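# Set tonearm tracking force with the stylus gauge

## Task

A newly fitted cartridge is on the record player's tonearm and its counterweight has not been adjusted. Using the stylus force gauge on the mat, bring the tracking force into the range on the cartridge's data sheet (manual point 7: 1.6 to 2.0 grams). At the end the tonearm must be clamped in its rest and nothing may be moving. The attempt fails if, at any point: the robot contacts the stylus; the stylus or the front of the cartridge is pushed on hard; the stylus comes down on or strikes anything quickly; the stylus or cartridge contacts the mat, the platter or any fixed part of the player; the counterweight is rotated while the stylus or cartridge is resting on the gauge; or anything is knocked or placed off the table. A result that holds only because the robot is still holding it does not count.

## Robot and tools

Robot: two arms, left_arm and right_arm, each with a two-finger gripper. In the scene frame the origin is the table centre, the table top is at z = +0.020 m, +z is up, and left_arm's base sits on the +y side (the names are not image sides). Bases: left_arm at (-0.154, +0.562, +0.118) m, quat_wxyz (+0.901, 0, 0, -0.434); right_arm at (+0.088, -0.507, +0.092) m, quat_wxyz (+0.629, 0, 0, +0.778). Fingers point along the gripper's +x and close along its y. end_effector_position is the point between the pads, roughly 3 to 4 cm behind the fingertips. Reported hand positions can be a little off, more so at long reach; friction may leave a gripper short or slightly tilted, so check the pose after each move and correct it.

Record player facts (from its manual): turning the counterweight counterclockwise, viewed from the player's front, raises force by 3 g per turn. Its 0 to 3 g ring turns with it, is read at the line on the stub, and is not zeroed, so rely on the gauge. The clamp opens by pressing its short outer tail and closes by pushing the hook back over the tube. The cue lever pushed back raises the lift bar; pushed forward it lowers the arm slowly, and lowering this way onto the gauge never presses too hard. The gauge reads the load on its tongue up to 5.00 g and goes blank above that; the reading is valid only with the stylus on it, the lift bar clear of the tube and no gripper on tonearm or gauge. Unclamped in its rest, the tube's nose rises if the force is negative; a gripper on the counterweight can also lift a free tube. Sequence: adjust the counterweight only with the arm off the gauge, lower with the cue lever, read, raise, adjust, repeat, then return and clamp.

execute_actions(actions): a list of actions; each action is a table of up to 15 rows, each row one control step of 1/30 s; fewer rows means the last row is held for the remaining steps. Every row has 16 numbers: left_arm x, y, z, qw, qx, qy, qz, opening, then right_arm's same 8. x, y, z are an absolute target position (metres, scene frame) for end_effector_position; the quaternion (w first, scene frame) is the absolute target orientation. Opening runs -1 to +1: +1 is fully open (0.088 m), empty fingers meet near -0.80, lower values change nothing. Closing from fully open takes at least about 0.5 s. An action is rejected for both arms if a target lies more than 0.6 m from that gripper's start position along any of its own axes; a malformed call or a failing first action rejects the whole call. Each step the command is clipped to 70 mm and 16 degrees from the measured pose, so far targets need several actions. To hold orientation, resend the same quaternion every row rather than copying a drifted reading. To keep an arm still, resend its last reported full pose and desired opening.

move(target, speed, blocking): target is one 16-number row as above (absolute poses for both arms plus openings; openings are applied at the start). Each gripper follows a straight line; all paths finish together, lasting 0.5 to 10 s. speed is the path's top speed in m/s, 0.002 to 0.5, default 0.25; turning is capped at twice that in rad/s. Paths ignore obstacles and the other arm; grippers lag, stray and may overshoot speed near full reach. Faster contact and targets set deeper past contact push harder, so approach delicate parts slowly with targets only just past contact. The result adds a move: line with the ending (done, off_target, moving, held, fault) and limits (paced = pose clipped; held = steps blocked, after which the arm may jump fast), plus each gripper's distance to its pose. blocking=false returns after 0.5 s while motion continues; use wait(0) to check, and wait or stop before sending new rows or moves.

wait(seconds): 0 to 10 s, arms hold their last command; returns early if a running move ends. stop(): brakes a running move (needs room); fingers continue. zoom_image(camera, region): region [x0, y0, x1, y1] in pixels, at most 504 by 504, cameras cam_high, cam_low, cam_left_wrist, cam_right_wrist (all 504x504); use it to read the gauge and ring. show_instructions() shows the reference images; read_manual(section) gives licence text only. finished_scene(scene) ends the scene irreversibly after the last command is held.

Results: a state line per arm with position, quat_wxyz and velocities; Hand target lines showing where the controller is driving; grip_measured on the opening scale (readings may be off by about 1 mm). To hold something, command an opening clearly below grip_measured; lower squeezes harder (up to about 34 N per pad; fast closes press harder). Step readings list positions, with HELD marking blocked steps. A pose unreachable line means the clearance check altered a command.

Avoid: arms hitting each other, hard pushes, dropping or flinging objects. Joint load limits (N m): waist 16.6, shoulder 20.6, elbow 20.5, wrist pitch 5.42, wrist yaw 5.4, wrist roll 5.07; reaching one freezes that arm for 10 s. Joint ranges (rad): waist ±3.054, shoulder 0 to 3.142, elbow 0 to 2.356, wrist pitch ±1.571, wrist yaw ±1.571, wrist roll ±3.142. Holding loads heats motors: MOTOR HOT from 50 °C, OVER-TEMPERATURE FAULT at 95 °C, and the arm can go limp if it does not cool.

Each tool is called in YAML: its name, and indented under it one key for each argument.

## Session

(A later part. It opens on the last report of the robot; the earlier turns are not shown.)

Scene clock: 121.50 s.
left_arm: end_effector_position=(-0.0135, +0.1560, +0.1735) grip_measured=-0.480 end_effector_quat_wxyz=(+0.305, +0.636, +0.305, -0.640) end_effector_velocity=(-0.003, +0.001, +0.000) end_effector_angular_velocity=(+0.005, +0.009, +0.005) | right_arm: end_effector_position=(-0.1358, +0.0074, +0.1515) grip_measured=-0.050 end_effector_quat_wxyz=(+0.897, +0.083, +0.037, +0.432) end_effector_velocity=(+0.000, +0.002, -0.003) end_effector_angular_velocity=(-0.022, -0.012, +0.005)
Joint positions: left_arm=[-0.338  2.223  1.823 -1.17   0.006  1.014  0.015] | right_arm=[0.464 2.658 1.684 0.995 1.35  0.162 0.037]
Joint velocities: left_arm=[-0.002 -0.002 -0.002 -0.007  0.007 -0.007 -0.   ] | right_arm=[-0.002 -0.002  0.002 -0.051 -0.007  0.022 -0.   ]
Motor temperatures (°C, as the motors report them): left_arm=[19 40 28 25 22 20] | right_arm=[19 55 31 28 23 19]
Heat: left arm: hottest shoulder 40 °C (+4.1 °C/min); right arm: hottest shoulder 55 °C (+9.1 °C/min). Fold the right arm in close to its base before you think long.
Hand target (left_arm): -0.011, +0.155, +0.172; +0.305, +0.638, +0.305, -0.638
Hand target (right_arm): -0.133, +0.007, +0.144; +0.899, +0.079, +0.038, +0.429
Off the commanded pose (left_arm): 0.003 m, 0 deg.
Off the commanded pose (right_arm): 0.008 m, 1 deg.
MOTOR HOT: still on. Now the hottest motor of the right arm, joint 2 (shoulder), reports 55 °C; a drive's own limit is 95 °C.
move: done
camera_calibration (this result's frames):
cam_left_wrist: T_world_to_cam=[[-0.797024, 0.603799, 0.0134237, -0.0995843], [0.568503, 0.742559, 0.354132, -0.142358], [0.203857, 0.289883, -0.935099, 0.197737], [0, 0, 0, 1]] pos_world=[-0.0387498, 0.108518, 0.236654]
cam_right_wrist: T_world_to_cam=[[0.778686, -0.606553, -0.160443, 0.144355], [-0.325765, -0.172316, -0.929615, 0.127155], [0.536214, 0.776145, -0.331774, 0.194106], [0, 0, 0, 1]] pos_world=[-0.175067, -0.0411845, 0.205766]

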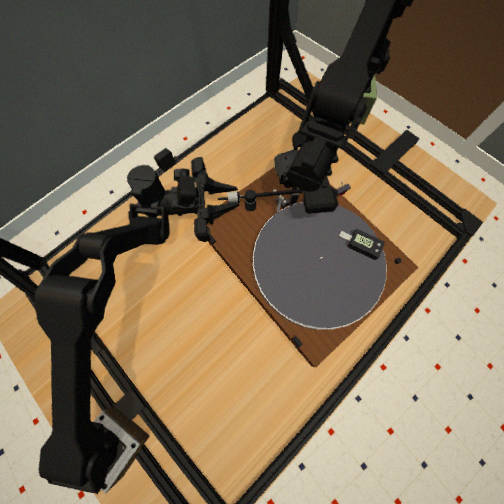

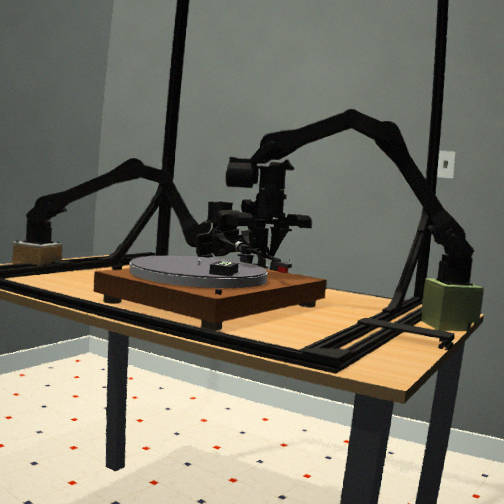

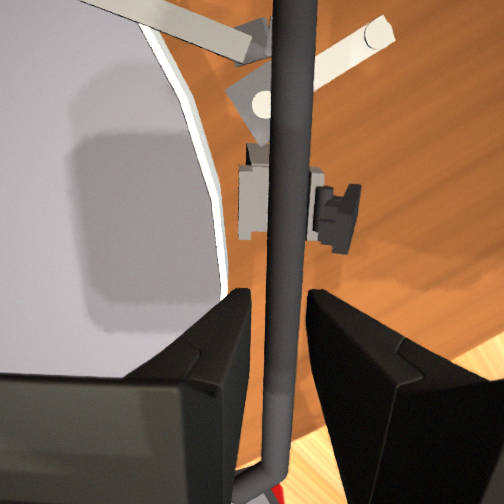

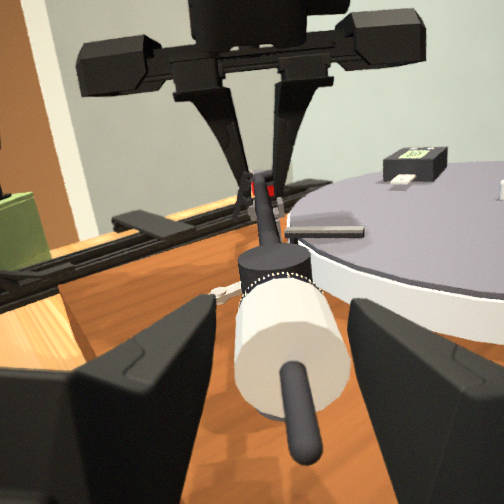

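move:
  target: [-0.013,0.152,0.172,0.305,0.638,0.305,-0.638,-0.66,-0.134,0.007,0.150,0.818,-0.382,-0.182,0.391,-0.4]
  speed: 0.3

move:
  target: [-0.013,0.152,0.172,0.305,0.638,0.305,-0.638,-0.66,-0.133,0.006,0.144,0.9,0.079,0.038,0.429,-0.05]
  speed: 0.3

move:
  target: [-0.013,0.152,0.172,0.305,0.638,0.305,-0.638,-0.66,-0.134,0.007,0.150,0.818,-0.382,-0.182,0.391,-0.4]
  speed: 0.3

move:
  target: [-0.013,0.153,0.172,0.305,0.638,0.305,-0.638,-0.48,-0.133,0.006,0.144,0.9,0.079,0.038,0.429,-0.05]
  speed: 0.3

Scene clock: 132.70 s.
left_arm: end_effector_position=(-0.0141, +0.1562, +0.1733) grip_measured=-0.605 end_effector_quat_wxyz=(+0.304, +0.636, +0.309, -0.639) end_effector_velocity=(-0.002, +0.000, +0.002) end_effector_angular_velocity=(+0.000, +0.008, +0.020) | right_arm: end_effector_position=(-0.1379, +0.0078, +0.1538) grip_measured=-0.253 end_effector_quat_wxyz=(+0.818, -0.375, -0.181, +0.397) end_effector_velocity=(+0.003, +0.002, +0.002) end_effector_angular_velocity=(-0.007, -0.020, +0.000)
Joint positions: left_arm=[-0.34   2.228  1.83  -1.179  0.005  1.008  0.009] | right_arm=[ 0.466  2.646  1.685  0.955  1.345 -0.853  0.027]
Joint velocities: left_arm=[-0.002 -0.002  0.002 -0.007  0.007 -0.022  0.   ] | right_arm=[-0.007  0.002 -0.002  0.037 -0.007 -0.051 -0.   ]
Motor temperatures (°C, as the motors report them): left_arm=[19 40 29 25 22 20] | right_arm=[19 56 31 28 23 20]
Heat: left arm: hottest shoulder 40 °C (+3.0 °C/min); right arm: hottest shoulder 56 °C (+9.1 °C/min). Fold the right arm in close to its base before you think long.
Hand target (left_arm): -0.013, +0.152, +0.172; +0.305, +0.638, +0.305, -0.638
Hand target (right_arm): -0.134, +0.007, +0.150; +0.818, -0.382, -0.182, +0.391
Off the commanded pose (left_arm): 0.004 m, 0 deg.
Off the commanded pose (right_arm): 0.005 m, 1 deg.
MOTOR HOT: still on. Now the hottest motor of the right arm, joint 2 (shoulder), reports 56 °C; a drive's own limit is 95 °C.
move: done
camera_calibration (this result's frames):
cam_left_wrist: T_world_to_cam=[[-0.7993, 0.600647, 0.0185056, -0.100577], [0.566089, 0.742265, 0.358588, -0.142853], [0.201649, 0.297096, -0.933312, 0.196123], [0, 0, 0, 1]] pos_world=[-0.0390718, 0.108179, 0.236131]
cam_right_wrist: T_world_to_cam=[[0.507786, -0.383642, 0.771345, -0.035755], [0.359018, -0.719672, -0.594288, 0.17574], [0.783109, 0.578697, -0.227705, 0.215254], [0, 0, 0, 1]] pos_world=[-0.213506, -0.0118087, 0.181034]

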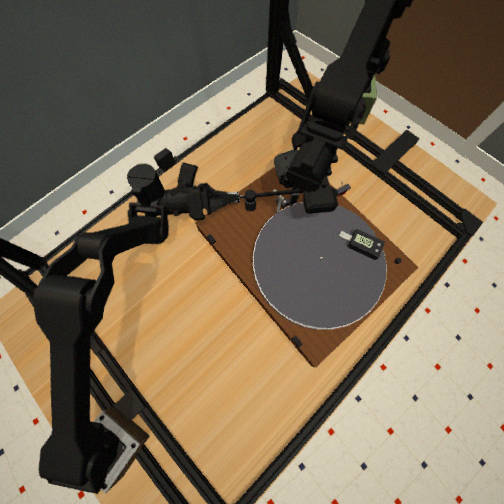

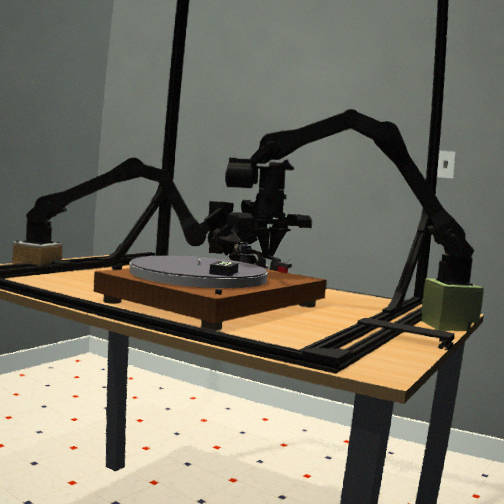

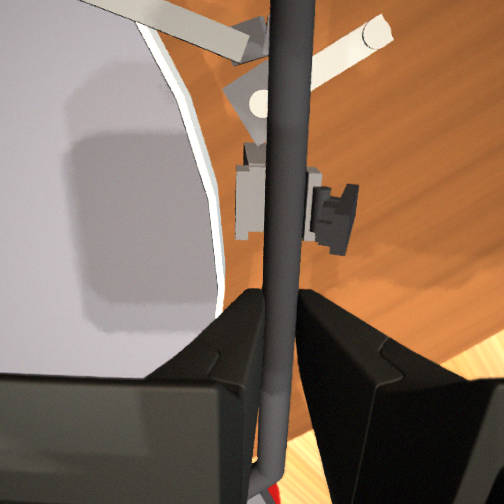

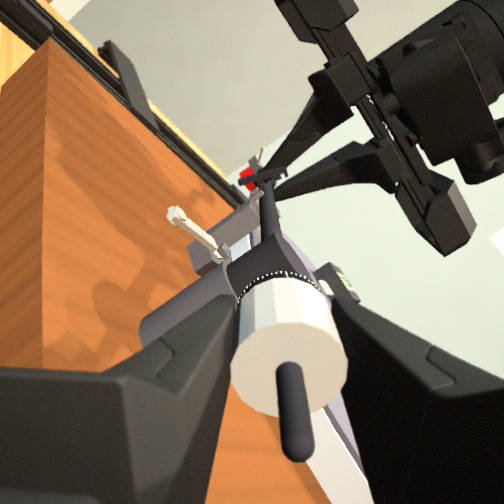

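Scene clock: 135.00 s.
left_arm: end_effector_position=(-0.0135, +0.1558, +0.1732) grip_measured=-0.605 end_effector_quat_wxyz=(+0.305, +0.637, +0.308, -0.638) end_effector_velocity=(-0.001, +0.002, +0.000) end_effector_angular_velocity=(+0.009, -0.005, +0.005) | right_arm: end_effector_position=(-0.1359, +0.0070, +0.1510) grip_measured=-0.050 end_effector_quat_wxyz=(+0.898, +0.083, +0.037, +0.431) end_effector_velocity=(+0.002, +0.003, -0.008) end_effector_angular_velocity=(-0.043, -0.033, +0.015)
Joint positions: left_arm=[-0.339  2.229  1.832 -1.178  0.003  1.008  0.009] | right_arm=[0.465 2.659 1.685 0.997 1.352 0.16  0.037]
Joint velocities: left_arm=[-0.002 -0.002 -0.002 -0.007 -0.007 -0.007 -0.   ] | right_arm=[-0.007  0.002 -0.007 -0.051 -0.022  0.007 -0.   ]
Motor temperatures (°C, as the motors report them): left_arm=[19 40 29 25 22 20] | right_arm=[19 56 31 28 23 20]
Heat: left arm: hottest shoulder 40 °C (+2.0 °C/min); right arm: hottest shoulder 56 °C (+9.1 °C/min). Fold the right arm in close to its base before you think long.
Hand target (left_arm): -0.013, +0.152, +0.172; +0.305, +0.638, +0.305, -0.638
Hand target (right_arm): -0.133, +0.006, +0.144; +0.899, +0.079, +0.038, +0.428
Off the commanded pose (left_arm): 0.004 m, 0 deg.
Off the commanded pose (right_arm): 0.008 m, 1 deg.
MOTOR HOT: still on. Now the hottest motor of the right arm, joint 2 (shoulder), reports 56 °C; a drive's own limit is 95 °C.
move: done
camera_calibration (this result's frames):
cam_left_wrist: T_world_to_cam=[[-0.799563, 0.600364, 0.0161747, -0.0993925], [0.564987, 0.742768, 0.359283, -0.143081], [0.203687, 0.296408, -0.933088, 0.196129], [0, 0, 0, 1]] pos_world=[-0.0385804, 0.107814, 0.23602]
cam_right_wrist: T_world_to_cam=[[0.778096, -0.607511, -0.159679, 0.143997], [-0.32533, -0.172298, -0.929771, 0.126658], [0.537333, 0.775399, -0.331706, 0.194452], [0, 0, 0, 1]] pos_world=[-0.175323, -0.0414749, 0.205257]

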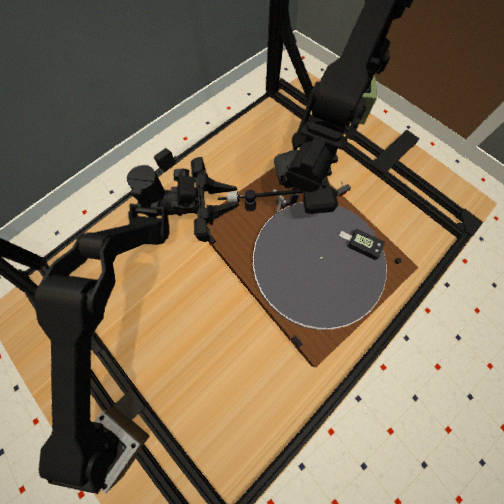

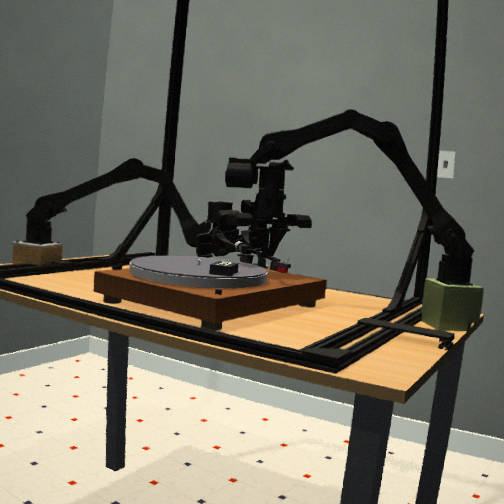

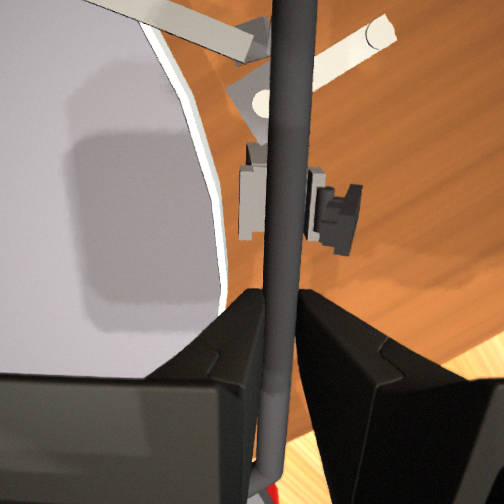

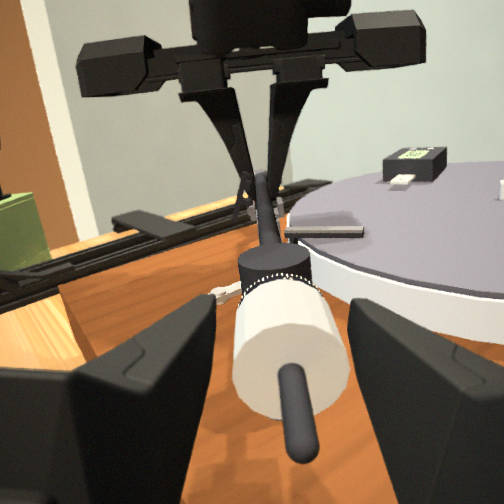

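Scene clock: 137.30 s.
left_arm: end_effector_position=(-0.0139, +0.1560, +0.1731) grip_measured=-0.605 end_effector_quat_wxyz=(+0.304, +0.637, +0.309, -0.638) end_effector_velocity=(-0.001, +0.002, +0.000) end_effector_angular_velocity=(+0.009, -0.005, +0.005) | right_arm: end_effector_position=(-0.1382, +0.0075, +0.1536) grip_measured=-0.252 end_effector_quat_wxyz=(+0.818, -0.375, -0.181, +0.397) end_effector_velocity=(-0.004, +0.001, +0.004) end_effector_angular_velocity=(-0.012, -0.029, +0.025)
Joint positions: left_arm=[-0.34   2.229  1.832 -1.181  0.003  1.008  0.009] | right_arm=[ 0.467  2.646  1.685  0.955  1.346 -0.854  0.027]
Joint velocities: left_arm=[-0.002 -0.002 -0.002 -0.007 -0.007 -0.007 -0.   ] | right_arm=[ 0.002 -0.002 -0.002  0.037 -0.022 -0.066  0.   ]
Motor temperatures (°C, as the motors report them): left_arm=[19 40 29 25 22 20] | right_arm=[19 56 31 28 23 20]
Heat: left arm: hottest shoulder 40 °C (+2.0 °C/min); right arm: hottest shoulder 56 °C (+9.0 °C/min). Fold the right arm in close to its base before you think long.
Hand target (left_arm): -0.013, +0.152, +0.172; +0.305, +0.638, +0.305, -0.638
Hand target (right_arm): -0.134, +0.007, +0.150; +0.817, -0.382, -0.182, +0.391
Off the commanded pose (left_arm): 0.004 m, 0 deg.
Off the commanded pose (right_arm): 0.006 m, 1 deg.
MOTOR HOT: still on. Now the hottest motor of the right arm, joint 2 (shoulder), reports 56 °C; a drive's own limit is 95 °C.
move: done
camera_calibration (this result's frames):
cam_left_wrist: T_world_to_cam=[[-0.799321, 0.600632, 0.0180719, -0.10029], [0.565539, 0.741774, 0.360468, -0.143065], [0.203103, 0.29835, -0.932597, 0.195683], [0, 0, 0, 1]] pos_world=[-0.0389989, 0.107977, 0.235876]
cam_right_wrist: T_world_to_cam=[[0.507367, -0.383233, 0.771823, -0.0356857], [0.35934, -0.719987, -0.593711, 0.175501], [0.783233, 0.578577, -0.227587, 0.215586], [0, 0, 0, 1]] pos_world=[-0.213813, -0.0120505, 0.180805]

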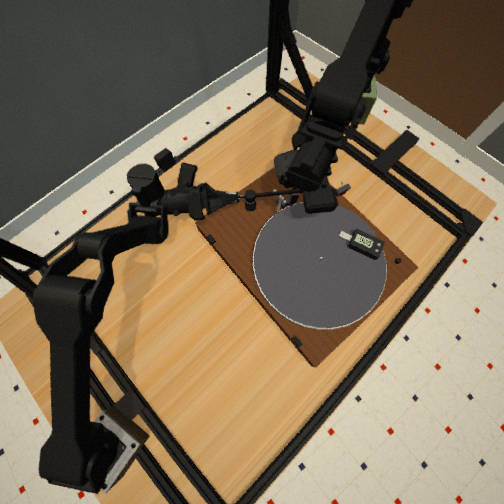

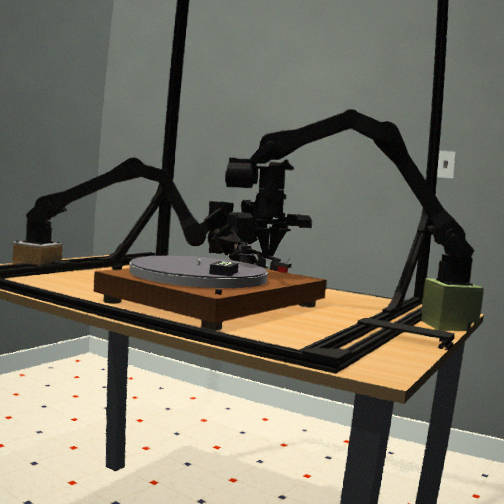

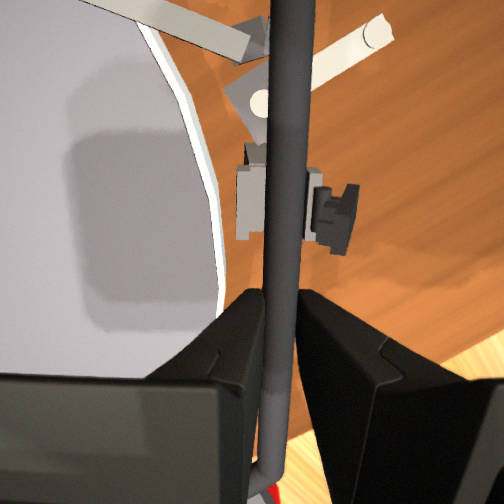

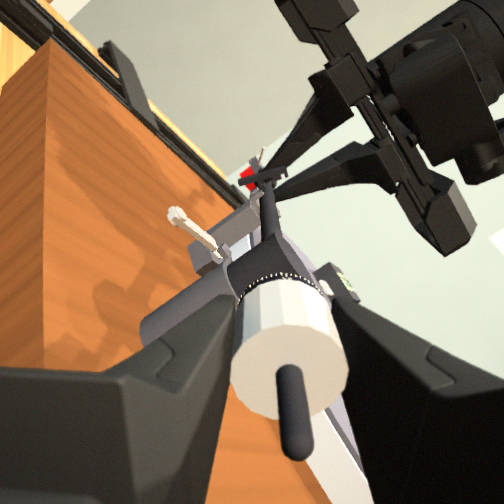

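Scene clock: 139.60 s.
left_arm: end_effector_position=(-0.0136, +0.1552, +0.1731) grip_measured=-0.480 end_effector_quat_wxyz=(+0.305, +0.637, +0.307, -0.638) end_effector_velocity=(+0.000, -0.001, +0.000) end_effector_angular_velocity=(-0.005, -0.009, +0.005) | right_arm: end_effector_position=(-0.1360, +0.0070, +0.1511) grip_measured=-0.050 end_effector_quat_wxyz=(+0.898, +0.083, +0.037, +0.431) end_effector_velocity=(+0.001, +0.001, -0.003) end_effector_angular_velocity=(-0.033, -0.029, +0.005)
Joint positions: left_arm=[-0.34   2.229  1.832 -1.176  0.002  1.008  0.015] | right_arm=[0.465 2.659 1.685 0.997 1.351 0.161 0.037]
Joint velocities: left_arm=[-0.002 -0.002 -0.002  0.007 -0.007 -0.007 -0.   ] | right_arm=[-0.002 -0.002 -0.002 -0.037 -0.007 -0.007 -0.   ]
Motor temperatures (°C, as the motors report them): left_arm=[19 40 29 25 22 20] | right_arm=[19 56 31 28 23 20]
Heat: left arm: hottest shoulder 40 °C (+1.0 °C/min); right arm: hottest shoulder 56 °C (+8.1 °C/min). Fold the right arm in close to its base before you think long.
Hand target (left_arm): -0.013, +0.153, +0.172; +0.305, +0.638, +0.305, -0.638
Hand target (right_arm): -0.133, +0.006, +0.144; +0.899, +0.079, +0.038, +0.429
Off the commanded pose (left_arm): 0.003 m, 0 deg.
Off the commanded pose (right_arm): 0.008 m, 1 deg.
MOTOR HOT: still on. Now the hottest motor of the right arm, joint 2 (shoulder), reports 56 °C; a drive's own limit is 95 °C.
move: done
camera_calibration (this result's frames):
cam_left_wrist: T_world_to_cam=[[-0.799348, 0.600696, 0.0143801, -0.0988698], [0.564918, 0.743154, 0.358595, -0.142534], [0.20472, 0.294766, -0.933383, 0.196574], [0, 0, 0, 1]] pos_world=[-0.0387542, 0.107372, 0.236012]
cam_right_wrist: T_world_to_cam=[[0.778244, -0.607126, -0.16042, 0.144189], [-0.325757, -0.17192, -0.929691, 0.126614], [0.53686, 0.775785, -0.331571, 0.194374], [0, 0, 0, 1]] pos_world=[-0.17532, -0.0414841, 0.205291]

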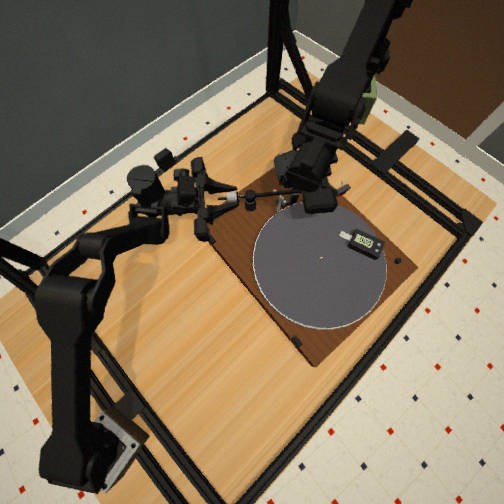

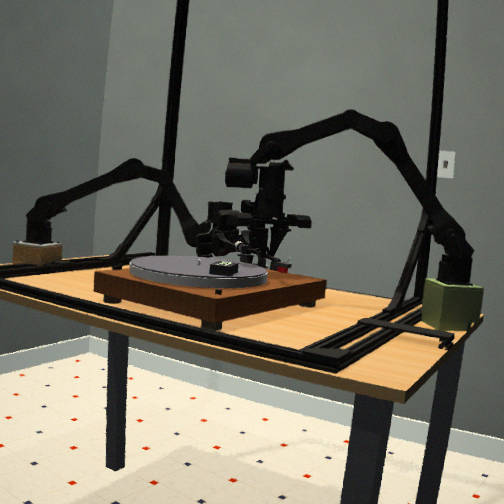

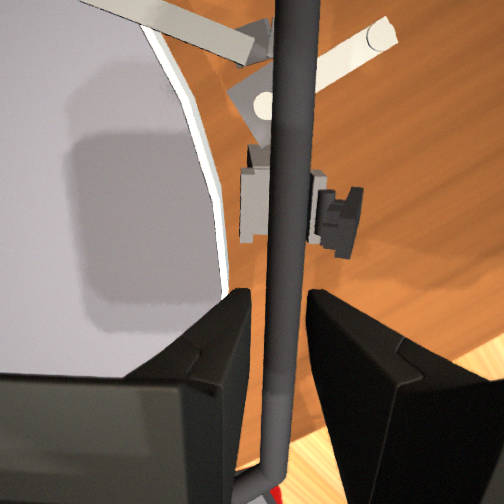

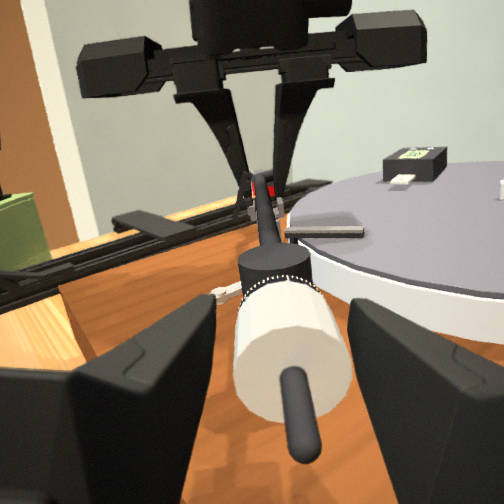

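move:
  target: [-0.013,0.154,0.173,0.305,0.638,0.305,-0.638,-0.66,-0.134,0.007,0.150,0.818,-0.382,-0.182,0.391,-0.4]
  speed: 0.3

move:
  target: [-0.013,0.154,0.173,0.305,0.638,0.305,-0.638,-0.46,-0.133,0.005,0.143,0.9,0.079,0.038,0.429,-0.03]
  speed: 0.3

Scene clock: 146.37 s.
left_arm: end_effector_position=(-0.0144, +0.1556, +0.1728) grip_measured=-0.605 end_effector_quat_wxyz=(+0.303, +0.637, +0.308, -0.638) end_effector_velocity=(-0.002, -0.002, +0.002) end_effector_angular_velocity=(-0.014, +0.003, +0.005) | right_arm: end_effector_position=(-0.1382, +0.0075, +0.1536) grip_measured=-0.248 end_effector_quat_wxyz=(+0.818, -0.375, -0.181, +0.397) end_effector_velocity=(-0.001, +0.002, +0.003) end_effector_angular_velocity=(+0.002, -0.009, +0.020)
Joint positions: left_arm=[-0.342  2.23   1.832 -1.179  0.002  1.008  0.009] | right_arm=[ 0.467  2.646  1.685  0.955  1.346 -0.853  0.027]
Joint velocities: left_arm=[-0.002 -0.007 -0.002  0.007  0.007 -0.007 -0.   ] | right_arm=[-0.002 -0.002 -0.007  0.037 -0.022 -0.037  0.   ]
Motor temperatures (°C, as the motors report them): left_arm=[19 41 29 25 22 20] | right_arm=[19 57 31 28 23 20]
Heat: left arm: hottest shoulder 41 °C (+2.0 °C/min); right arm: hottest shoulder 57 °C (+8.0 °C/min). Fold the right arm in close to its base before you think long.
Hand target (left_arm): -0.013, +0.154, +0.173; +0.305, +0.638, +0.305, -0.638
Hand target (right_arm): -0.134, +0.007, +0.150; +0.818, -0.382, -0.182, +0.391
Off the commanded pose (left_arm): 0.002 m, 0 deg.
Off the commanded pose (right_arm): 0.006 m, 1 deg.
MOTOR HOT: still on. Now the hottest motor of the right arm, joint 2 (shoulder), reports 57 °C; a drive's own limit is 95 °C.
move: done
camera_calibration (this result's frames):
cam_left_wrist: T_world_to_cam=[[-0.798183, 0.602168, 0.0172268, -0.100451], [0.566736, 0.740908, 0.360368, -0.142166], [0.204239, 0.297403, -0.932651, 0.195799], [0, 0, 0, 1]] pos_world=[-0.0395975, 0.107589, 0.235575]
cam_right_wrist: T_world_to_cam=[[0.507598, -0.383415, 0.771581, -0.0356152], [0.359162, -0.719847, -0.593989, 0.175518], [0.783165, 0.57863, -0.227685, 0.215592], [0, 0, 0, 1]] pos_world=[-0.213805, -0.0120569, 0.180823]

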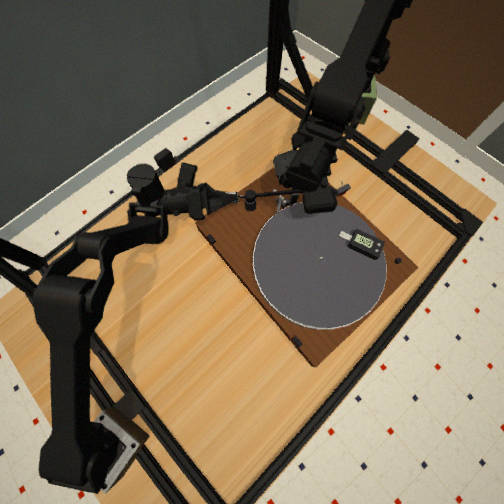

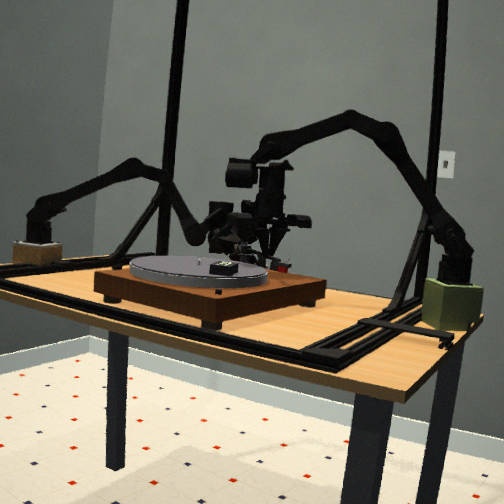

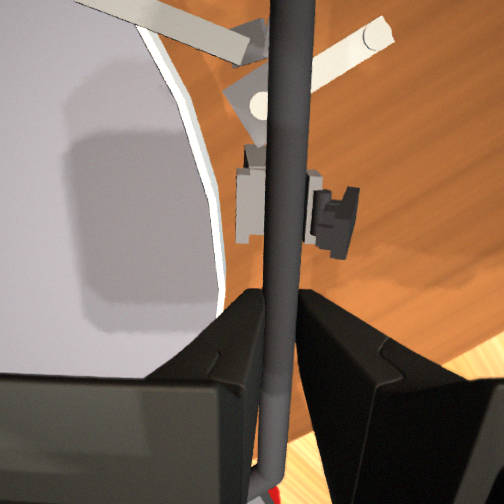

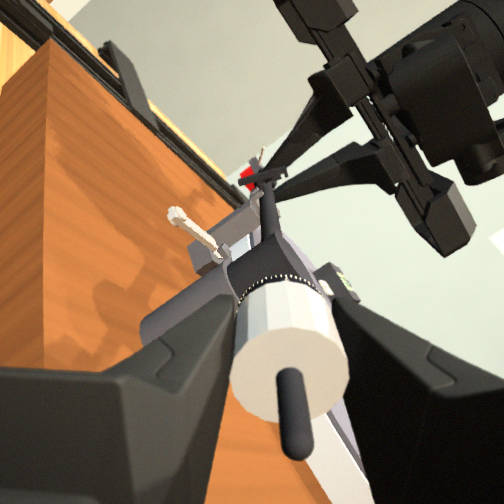

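Scene clock: 148.67 s.
left_arm: end_effector_position=(-0.0143, +0.1552, +0.1728) grip_measured=-0.460 end_effector_quat_wxyz=(+0.304, +0.637, +0.307, -0.638) end_effector_velocity=(+0.000, -0.001, +0.000) end_effector_angular_velocity=(-0.005, -0.009, -0.010) | right_arm: end_effector_position=(-0.1362, +0.0062, +0.1507) grip_measured=-0.030 end_effector_quat_wxyz=(+0.898, +0.083, +0.037, +0.431) end_effector_velocity=(+0.001, +0.000, -0.004) end_effector_angular_velocity=(-0.028, -0.020, +0.005)
Joint positions: left_arm=[-0.342  2.23   1.832 -1.177  0.002  1.009  0.016] | right_arm=[0.466 2.66  1.683 1.002 1.354 0.158 0.038]
Joint velocities: left_arm=[-0.002 -0.002 -0.002  0.007 -0.007  0.007 -0.   ] | right_arm=[-0.002 -0.002 -0.007 -0.037 -0.007  0.007 -0.   ]
Motor temperatures (°C, as the motors report them): left_arm=[19 41 29 25 22 20] | right_arm=[19 57 31 28 23 20]
Heat: left arm: hottest shoulder 41 °C (+2.0 °C/min); right arm: hottest shoulder 57 °C (+7.1 °C/min). Fold the right arm in close to its base before you think long.
Hand target (left_arm): -0.013, +0.154, +0.173; +0.305, +0.638, +0.305, -0.638
Hand target (right_arm): -0.133, +0.005, +0.143; +0.899, +0.079, +0.038, +0.429
Off the commanded pose (left_arm): 0.002 m, 0 deg.
Off the commanded pose (right_arm): 0.008 m, 1 deg.
MOTOR HOT: still on. Now the hottest motor of the right arm, joint 2 (shoulder), reports 57 °C; a drive's own limit is 95 °C.
move: done
camera_calibration (this result's frames):
cam_left_wrist: T_world_to_cam=[[-0.797964, 0.602502, 0.0156454, -0.0998812], [0.566796, 0.741342, 0.359381, -0.141846], [0.204929, 0.295641, -0.93306, 0.19624], [0, 0, 0, 1]] pos_world=[-0.0395193, 0.107318, 0.235643]
cam_right_wrist: T_world_to_cam=[[0.777823, -0.607677, -0.160373, 0.143737], [-0.325602, -0.171371, -0.929847, 0.126078], [0.537563, 0.775474, -0.331157, 0.195107], [0, 0, 0, 1]] pos_world=[-0.175633, -0.0423489, 0.204896]

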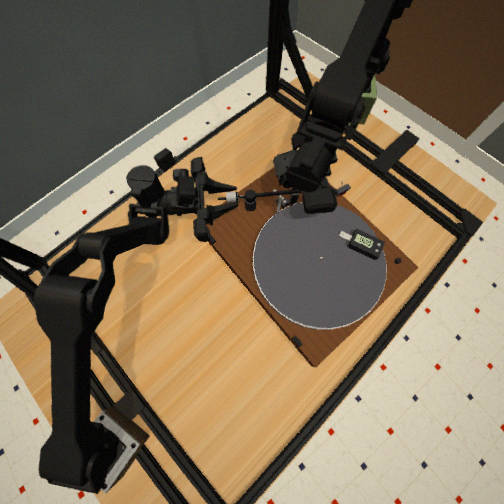

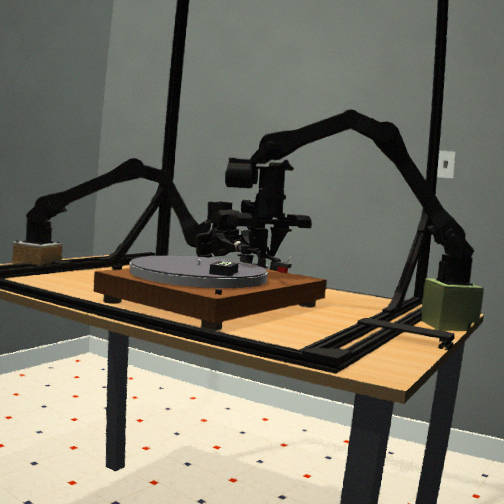

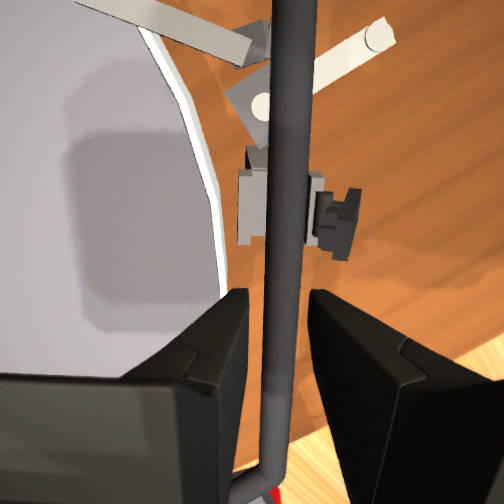

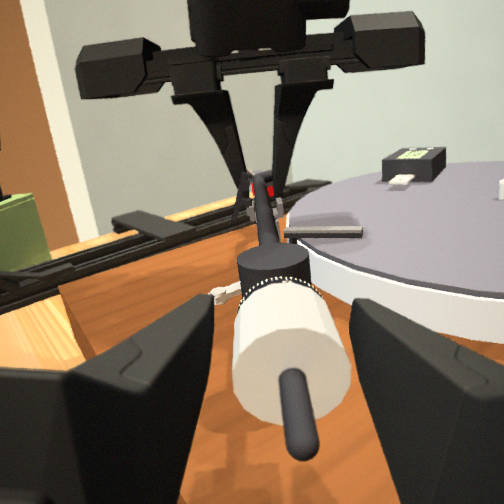

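move:
  target: [-0.013,0.154,0.173,0.305,0.638,0.305,-0.638,-0.66,-0.135,0.006,0.150,0.818,-0.382,-0.182,0.391,-0.4]
  speed: 0.3

move:
  target: [-0.013,0.154,0.173,0.305,0.638,0.305,-0.638,-0.46,-0.133,0.004,0.143,0.9,0.079,0.038,0.429,-0.03]
  speed: 0.3

Scene clock: 155.00 s.
left_arm: end_effector_position=(-0.0146, +0.1554, +0.1728) grip_measured=-0.605 end_effector_quat_wxyz=(+0.303, +0.637, +0.308, -0.638) end_effector_velocity=(-0.001, +0.004, +0.002) end_effector_angular_velocity=(+0.014, +0.012, +0.010) | right_arm: end_effector_position=(-0.1387, +0.0068, +0.1536) grip_measured=-0.251 end_effector_quat_wxyz=(+0.817, -0.375, -0.182, +0.397) end_effector_velocity=(+0.004, -0.002, +0.003) end_effector_angular_velocity=(-0.015, -0.027, -0.024)
Joint positions: left_arm=[-0.342  2.231  1.833 -1.179  0.003  1.008  0.009] | right_arm=[ 0.469  2.645  1.683  0.956  1.346 -0.853  0.027]
Joint velocities: left_arm=[ 0.002 -0.002  0.002 -0.022  0.007 -0.007  0.   ] | right_arm=[-0.002 -0.002 -0.002  0.022  0.022 -0.051 -0.   ]
Motor temperatures (°C, as the motors report them): left_arm=[19 41 29 25 22 20] | right_arm=[19 57 31 28 23 20]
Heat: left arm: hottest shoulder 41 °C (+2.0 °C/min); right arm: hottest shoulder 57 °C (+4.0 °C/min). Fold the right arm in close to its base before you think long.
Hand target (left_arm): -0.013, +0.154, +0.173; +0.305, +0.638, +0.305, -0.638
Hand target (right_arm): -0.135, +0.006, +0.150; +0.818, -0.382, -0.182, +0.391
Off the commanded pose (left_arm): 0.002 m, 0 deg.
Off the commanded pose (right_arm): 0.005 m, 1 deg.
MOTOR HOT: still on. Now the hottest motor of the right arm, joint 2 (shoulder), reports 57 °C; a drive's own limit is 95 °C.
move: done
camera_calibration (this result's frames):
cam_left_wrist: T_world_to_cam=[[-0.797949, 0.602473, 0.0174399, -0.100588], [0.567147, 0.740738, 0.360071, -0.141847], [0.204015, 0.297209, -0.932762, 0.195869], [0, 0, 0, 1]] pos_world=[-0.0397765, 0.107459, 0.235528]
cam_right_wrist: T_world_to_cam=[[0.507702, -0.382801, 0.771817, -0.0356637], [0.359856, -0.719747, -0.59369, 0.175261], [0.782778, 0.579161, -0.227664, 0.216305], [0, 0, 0, 1]] pos_world=[-0.214281, -0.0127842, 0.180821]

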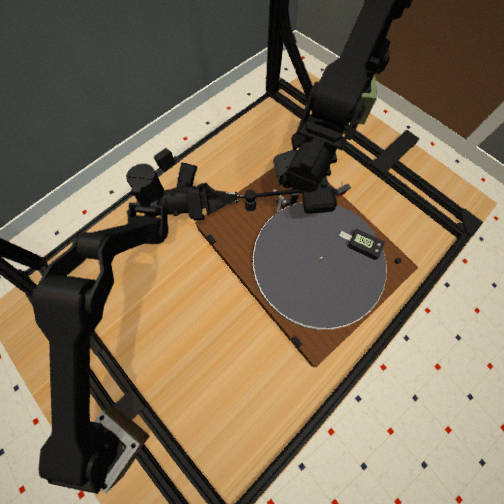

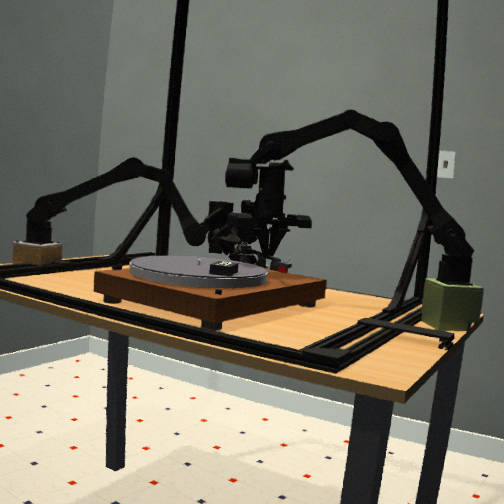

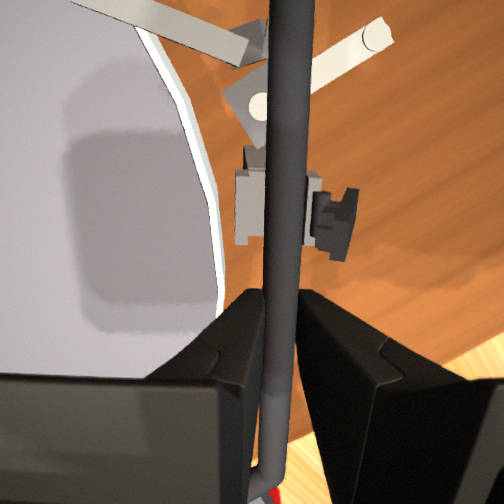

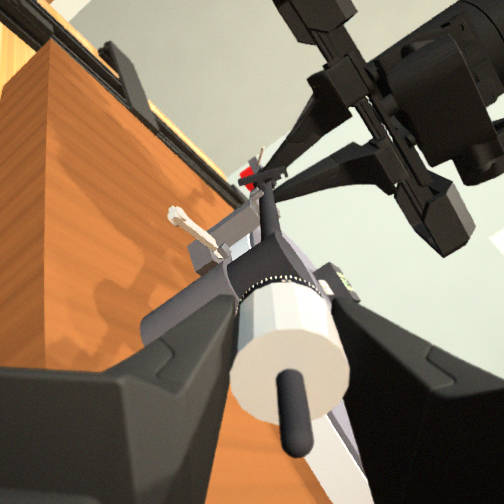

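Scene clock: 157.30 s.
left_arm: end_effector_position=(-0.0145, +0.1550, +0.1726) grip_measured=-0.460 end_effector_quat_wxyz=(+0.304, +0.637, +0.307, -0.639) end_effector_velocity=(+0.004, +0.002, -0.000) end_effector_angular_velocity=(+0.014, -0.018, +0.010) | right_arm: end_effector_position=(-0.1360, +0.0052, +0.1505) grip_measured=-0.030 end_effector_quat_wxyz=(+0.898, +0.083, +0.037, +0.431) end_effector_velocity=(-0.001, +0.002, -0.003) end_effector_angular_velocity=(-0.014, -0.006, +0.020)
Joint positions: left_arm=[-0.342  2.231  1.833 -1.177  0.003  1.009  0.016] | right_arm=[0.467 2.658 1.677 1.005 1.355 0.158 0.038]
Joint velocities: left_arm=[ 0.002  0.002  0.002 -0.007 -0.022 -0.007 -0.   ] | right_arm=[-0.002 -0.002 -0.002 -0.037 -0.022  0.022 -0.   ]
Motor temperatures (°C, as the motors report them): left_arm=[19 42 29 25 22 20] | right_arm=[19 57 31 28 23 20]
Heat: left arm: hottest shoulder 42 °C (+3.0 °C/min); right arm: hottest shoulder 57 °C (+4.0 °C/min). Fold the right arm in close to its base before you think long.
Hand target (left_arm): -0.013, +0.154, +0.173; +0.305, +0.638, +0.305, -0.638
Hand target (right_arm): -0.133, +0.004, +0.143; +0.899, +0.079, +0.038, +0.429
Off the commanded pose (left_arm): 0.002 m, 0 deg.
Off the commanded pose (right_arm): 0.008 m, 1 deg.
MOTOR HOT: still on. Now the hottest motor of the right arm, joint 2 (shoulder), reports 57 °C; a drive's own limit is 95 °C.
move: done
camera_calibration (this result's frames):
cam_left_wrist: T_world_to_cam=[[-0.797727, 0.602802, 0.0161749, -0.100085], [0.567252, 0.741041, 0.359281, -0.141494], [0.204589, 0.295784, -0.933089, 0.196092], [0, 0, 0, 1]] pos_world=[-0.0396966, 0.107184, 0.235426]
cam_right_wrist: T_world_to_cam=[[0.777673, -0.608063, -0.159636, 0.142816], [-0.325189, -0.171762, -0.929919, 0.125854], [0.538031, 0.775085, -0.33131, 0.19569], [0, 0, 0, 1]] pos_world=[-0.175425, -0.0432183, 0.204666]

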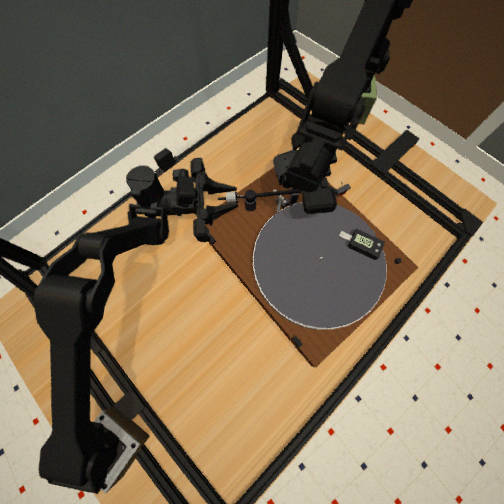

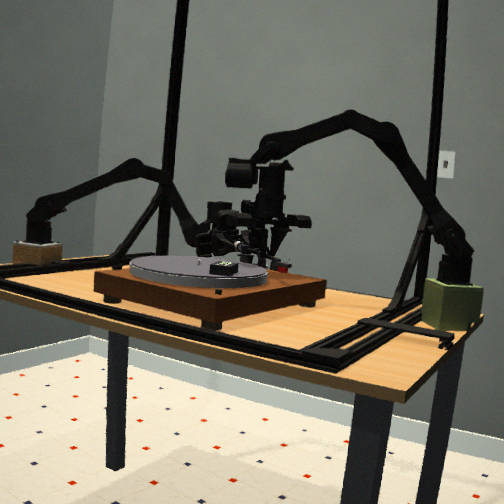

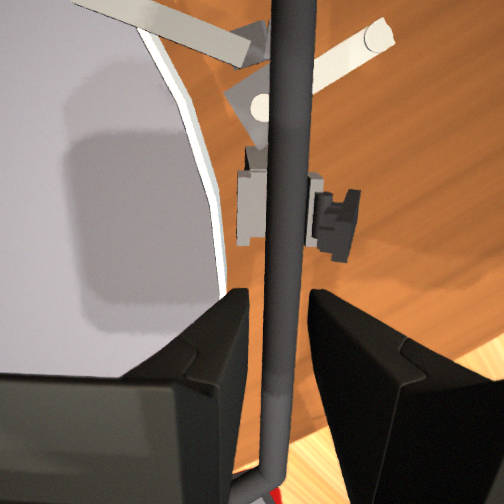

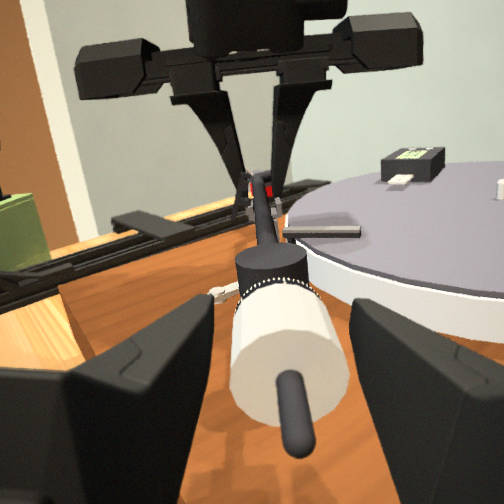

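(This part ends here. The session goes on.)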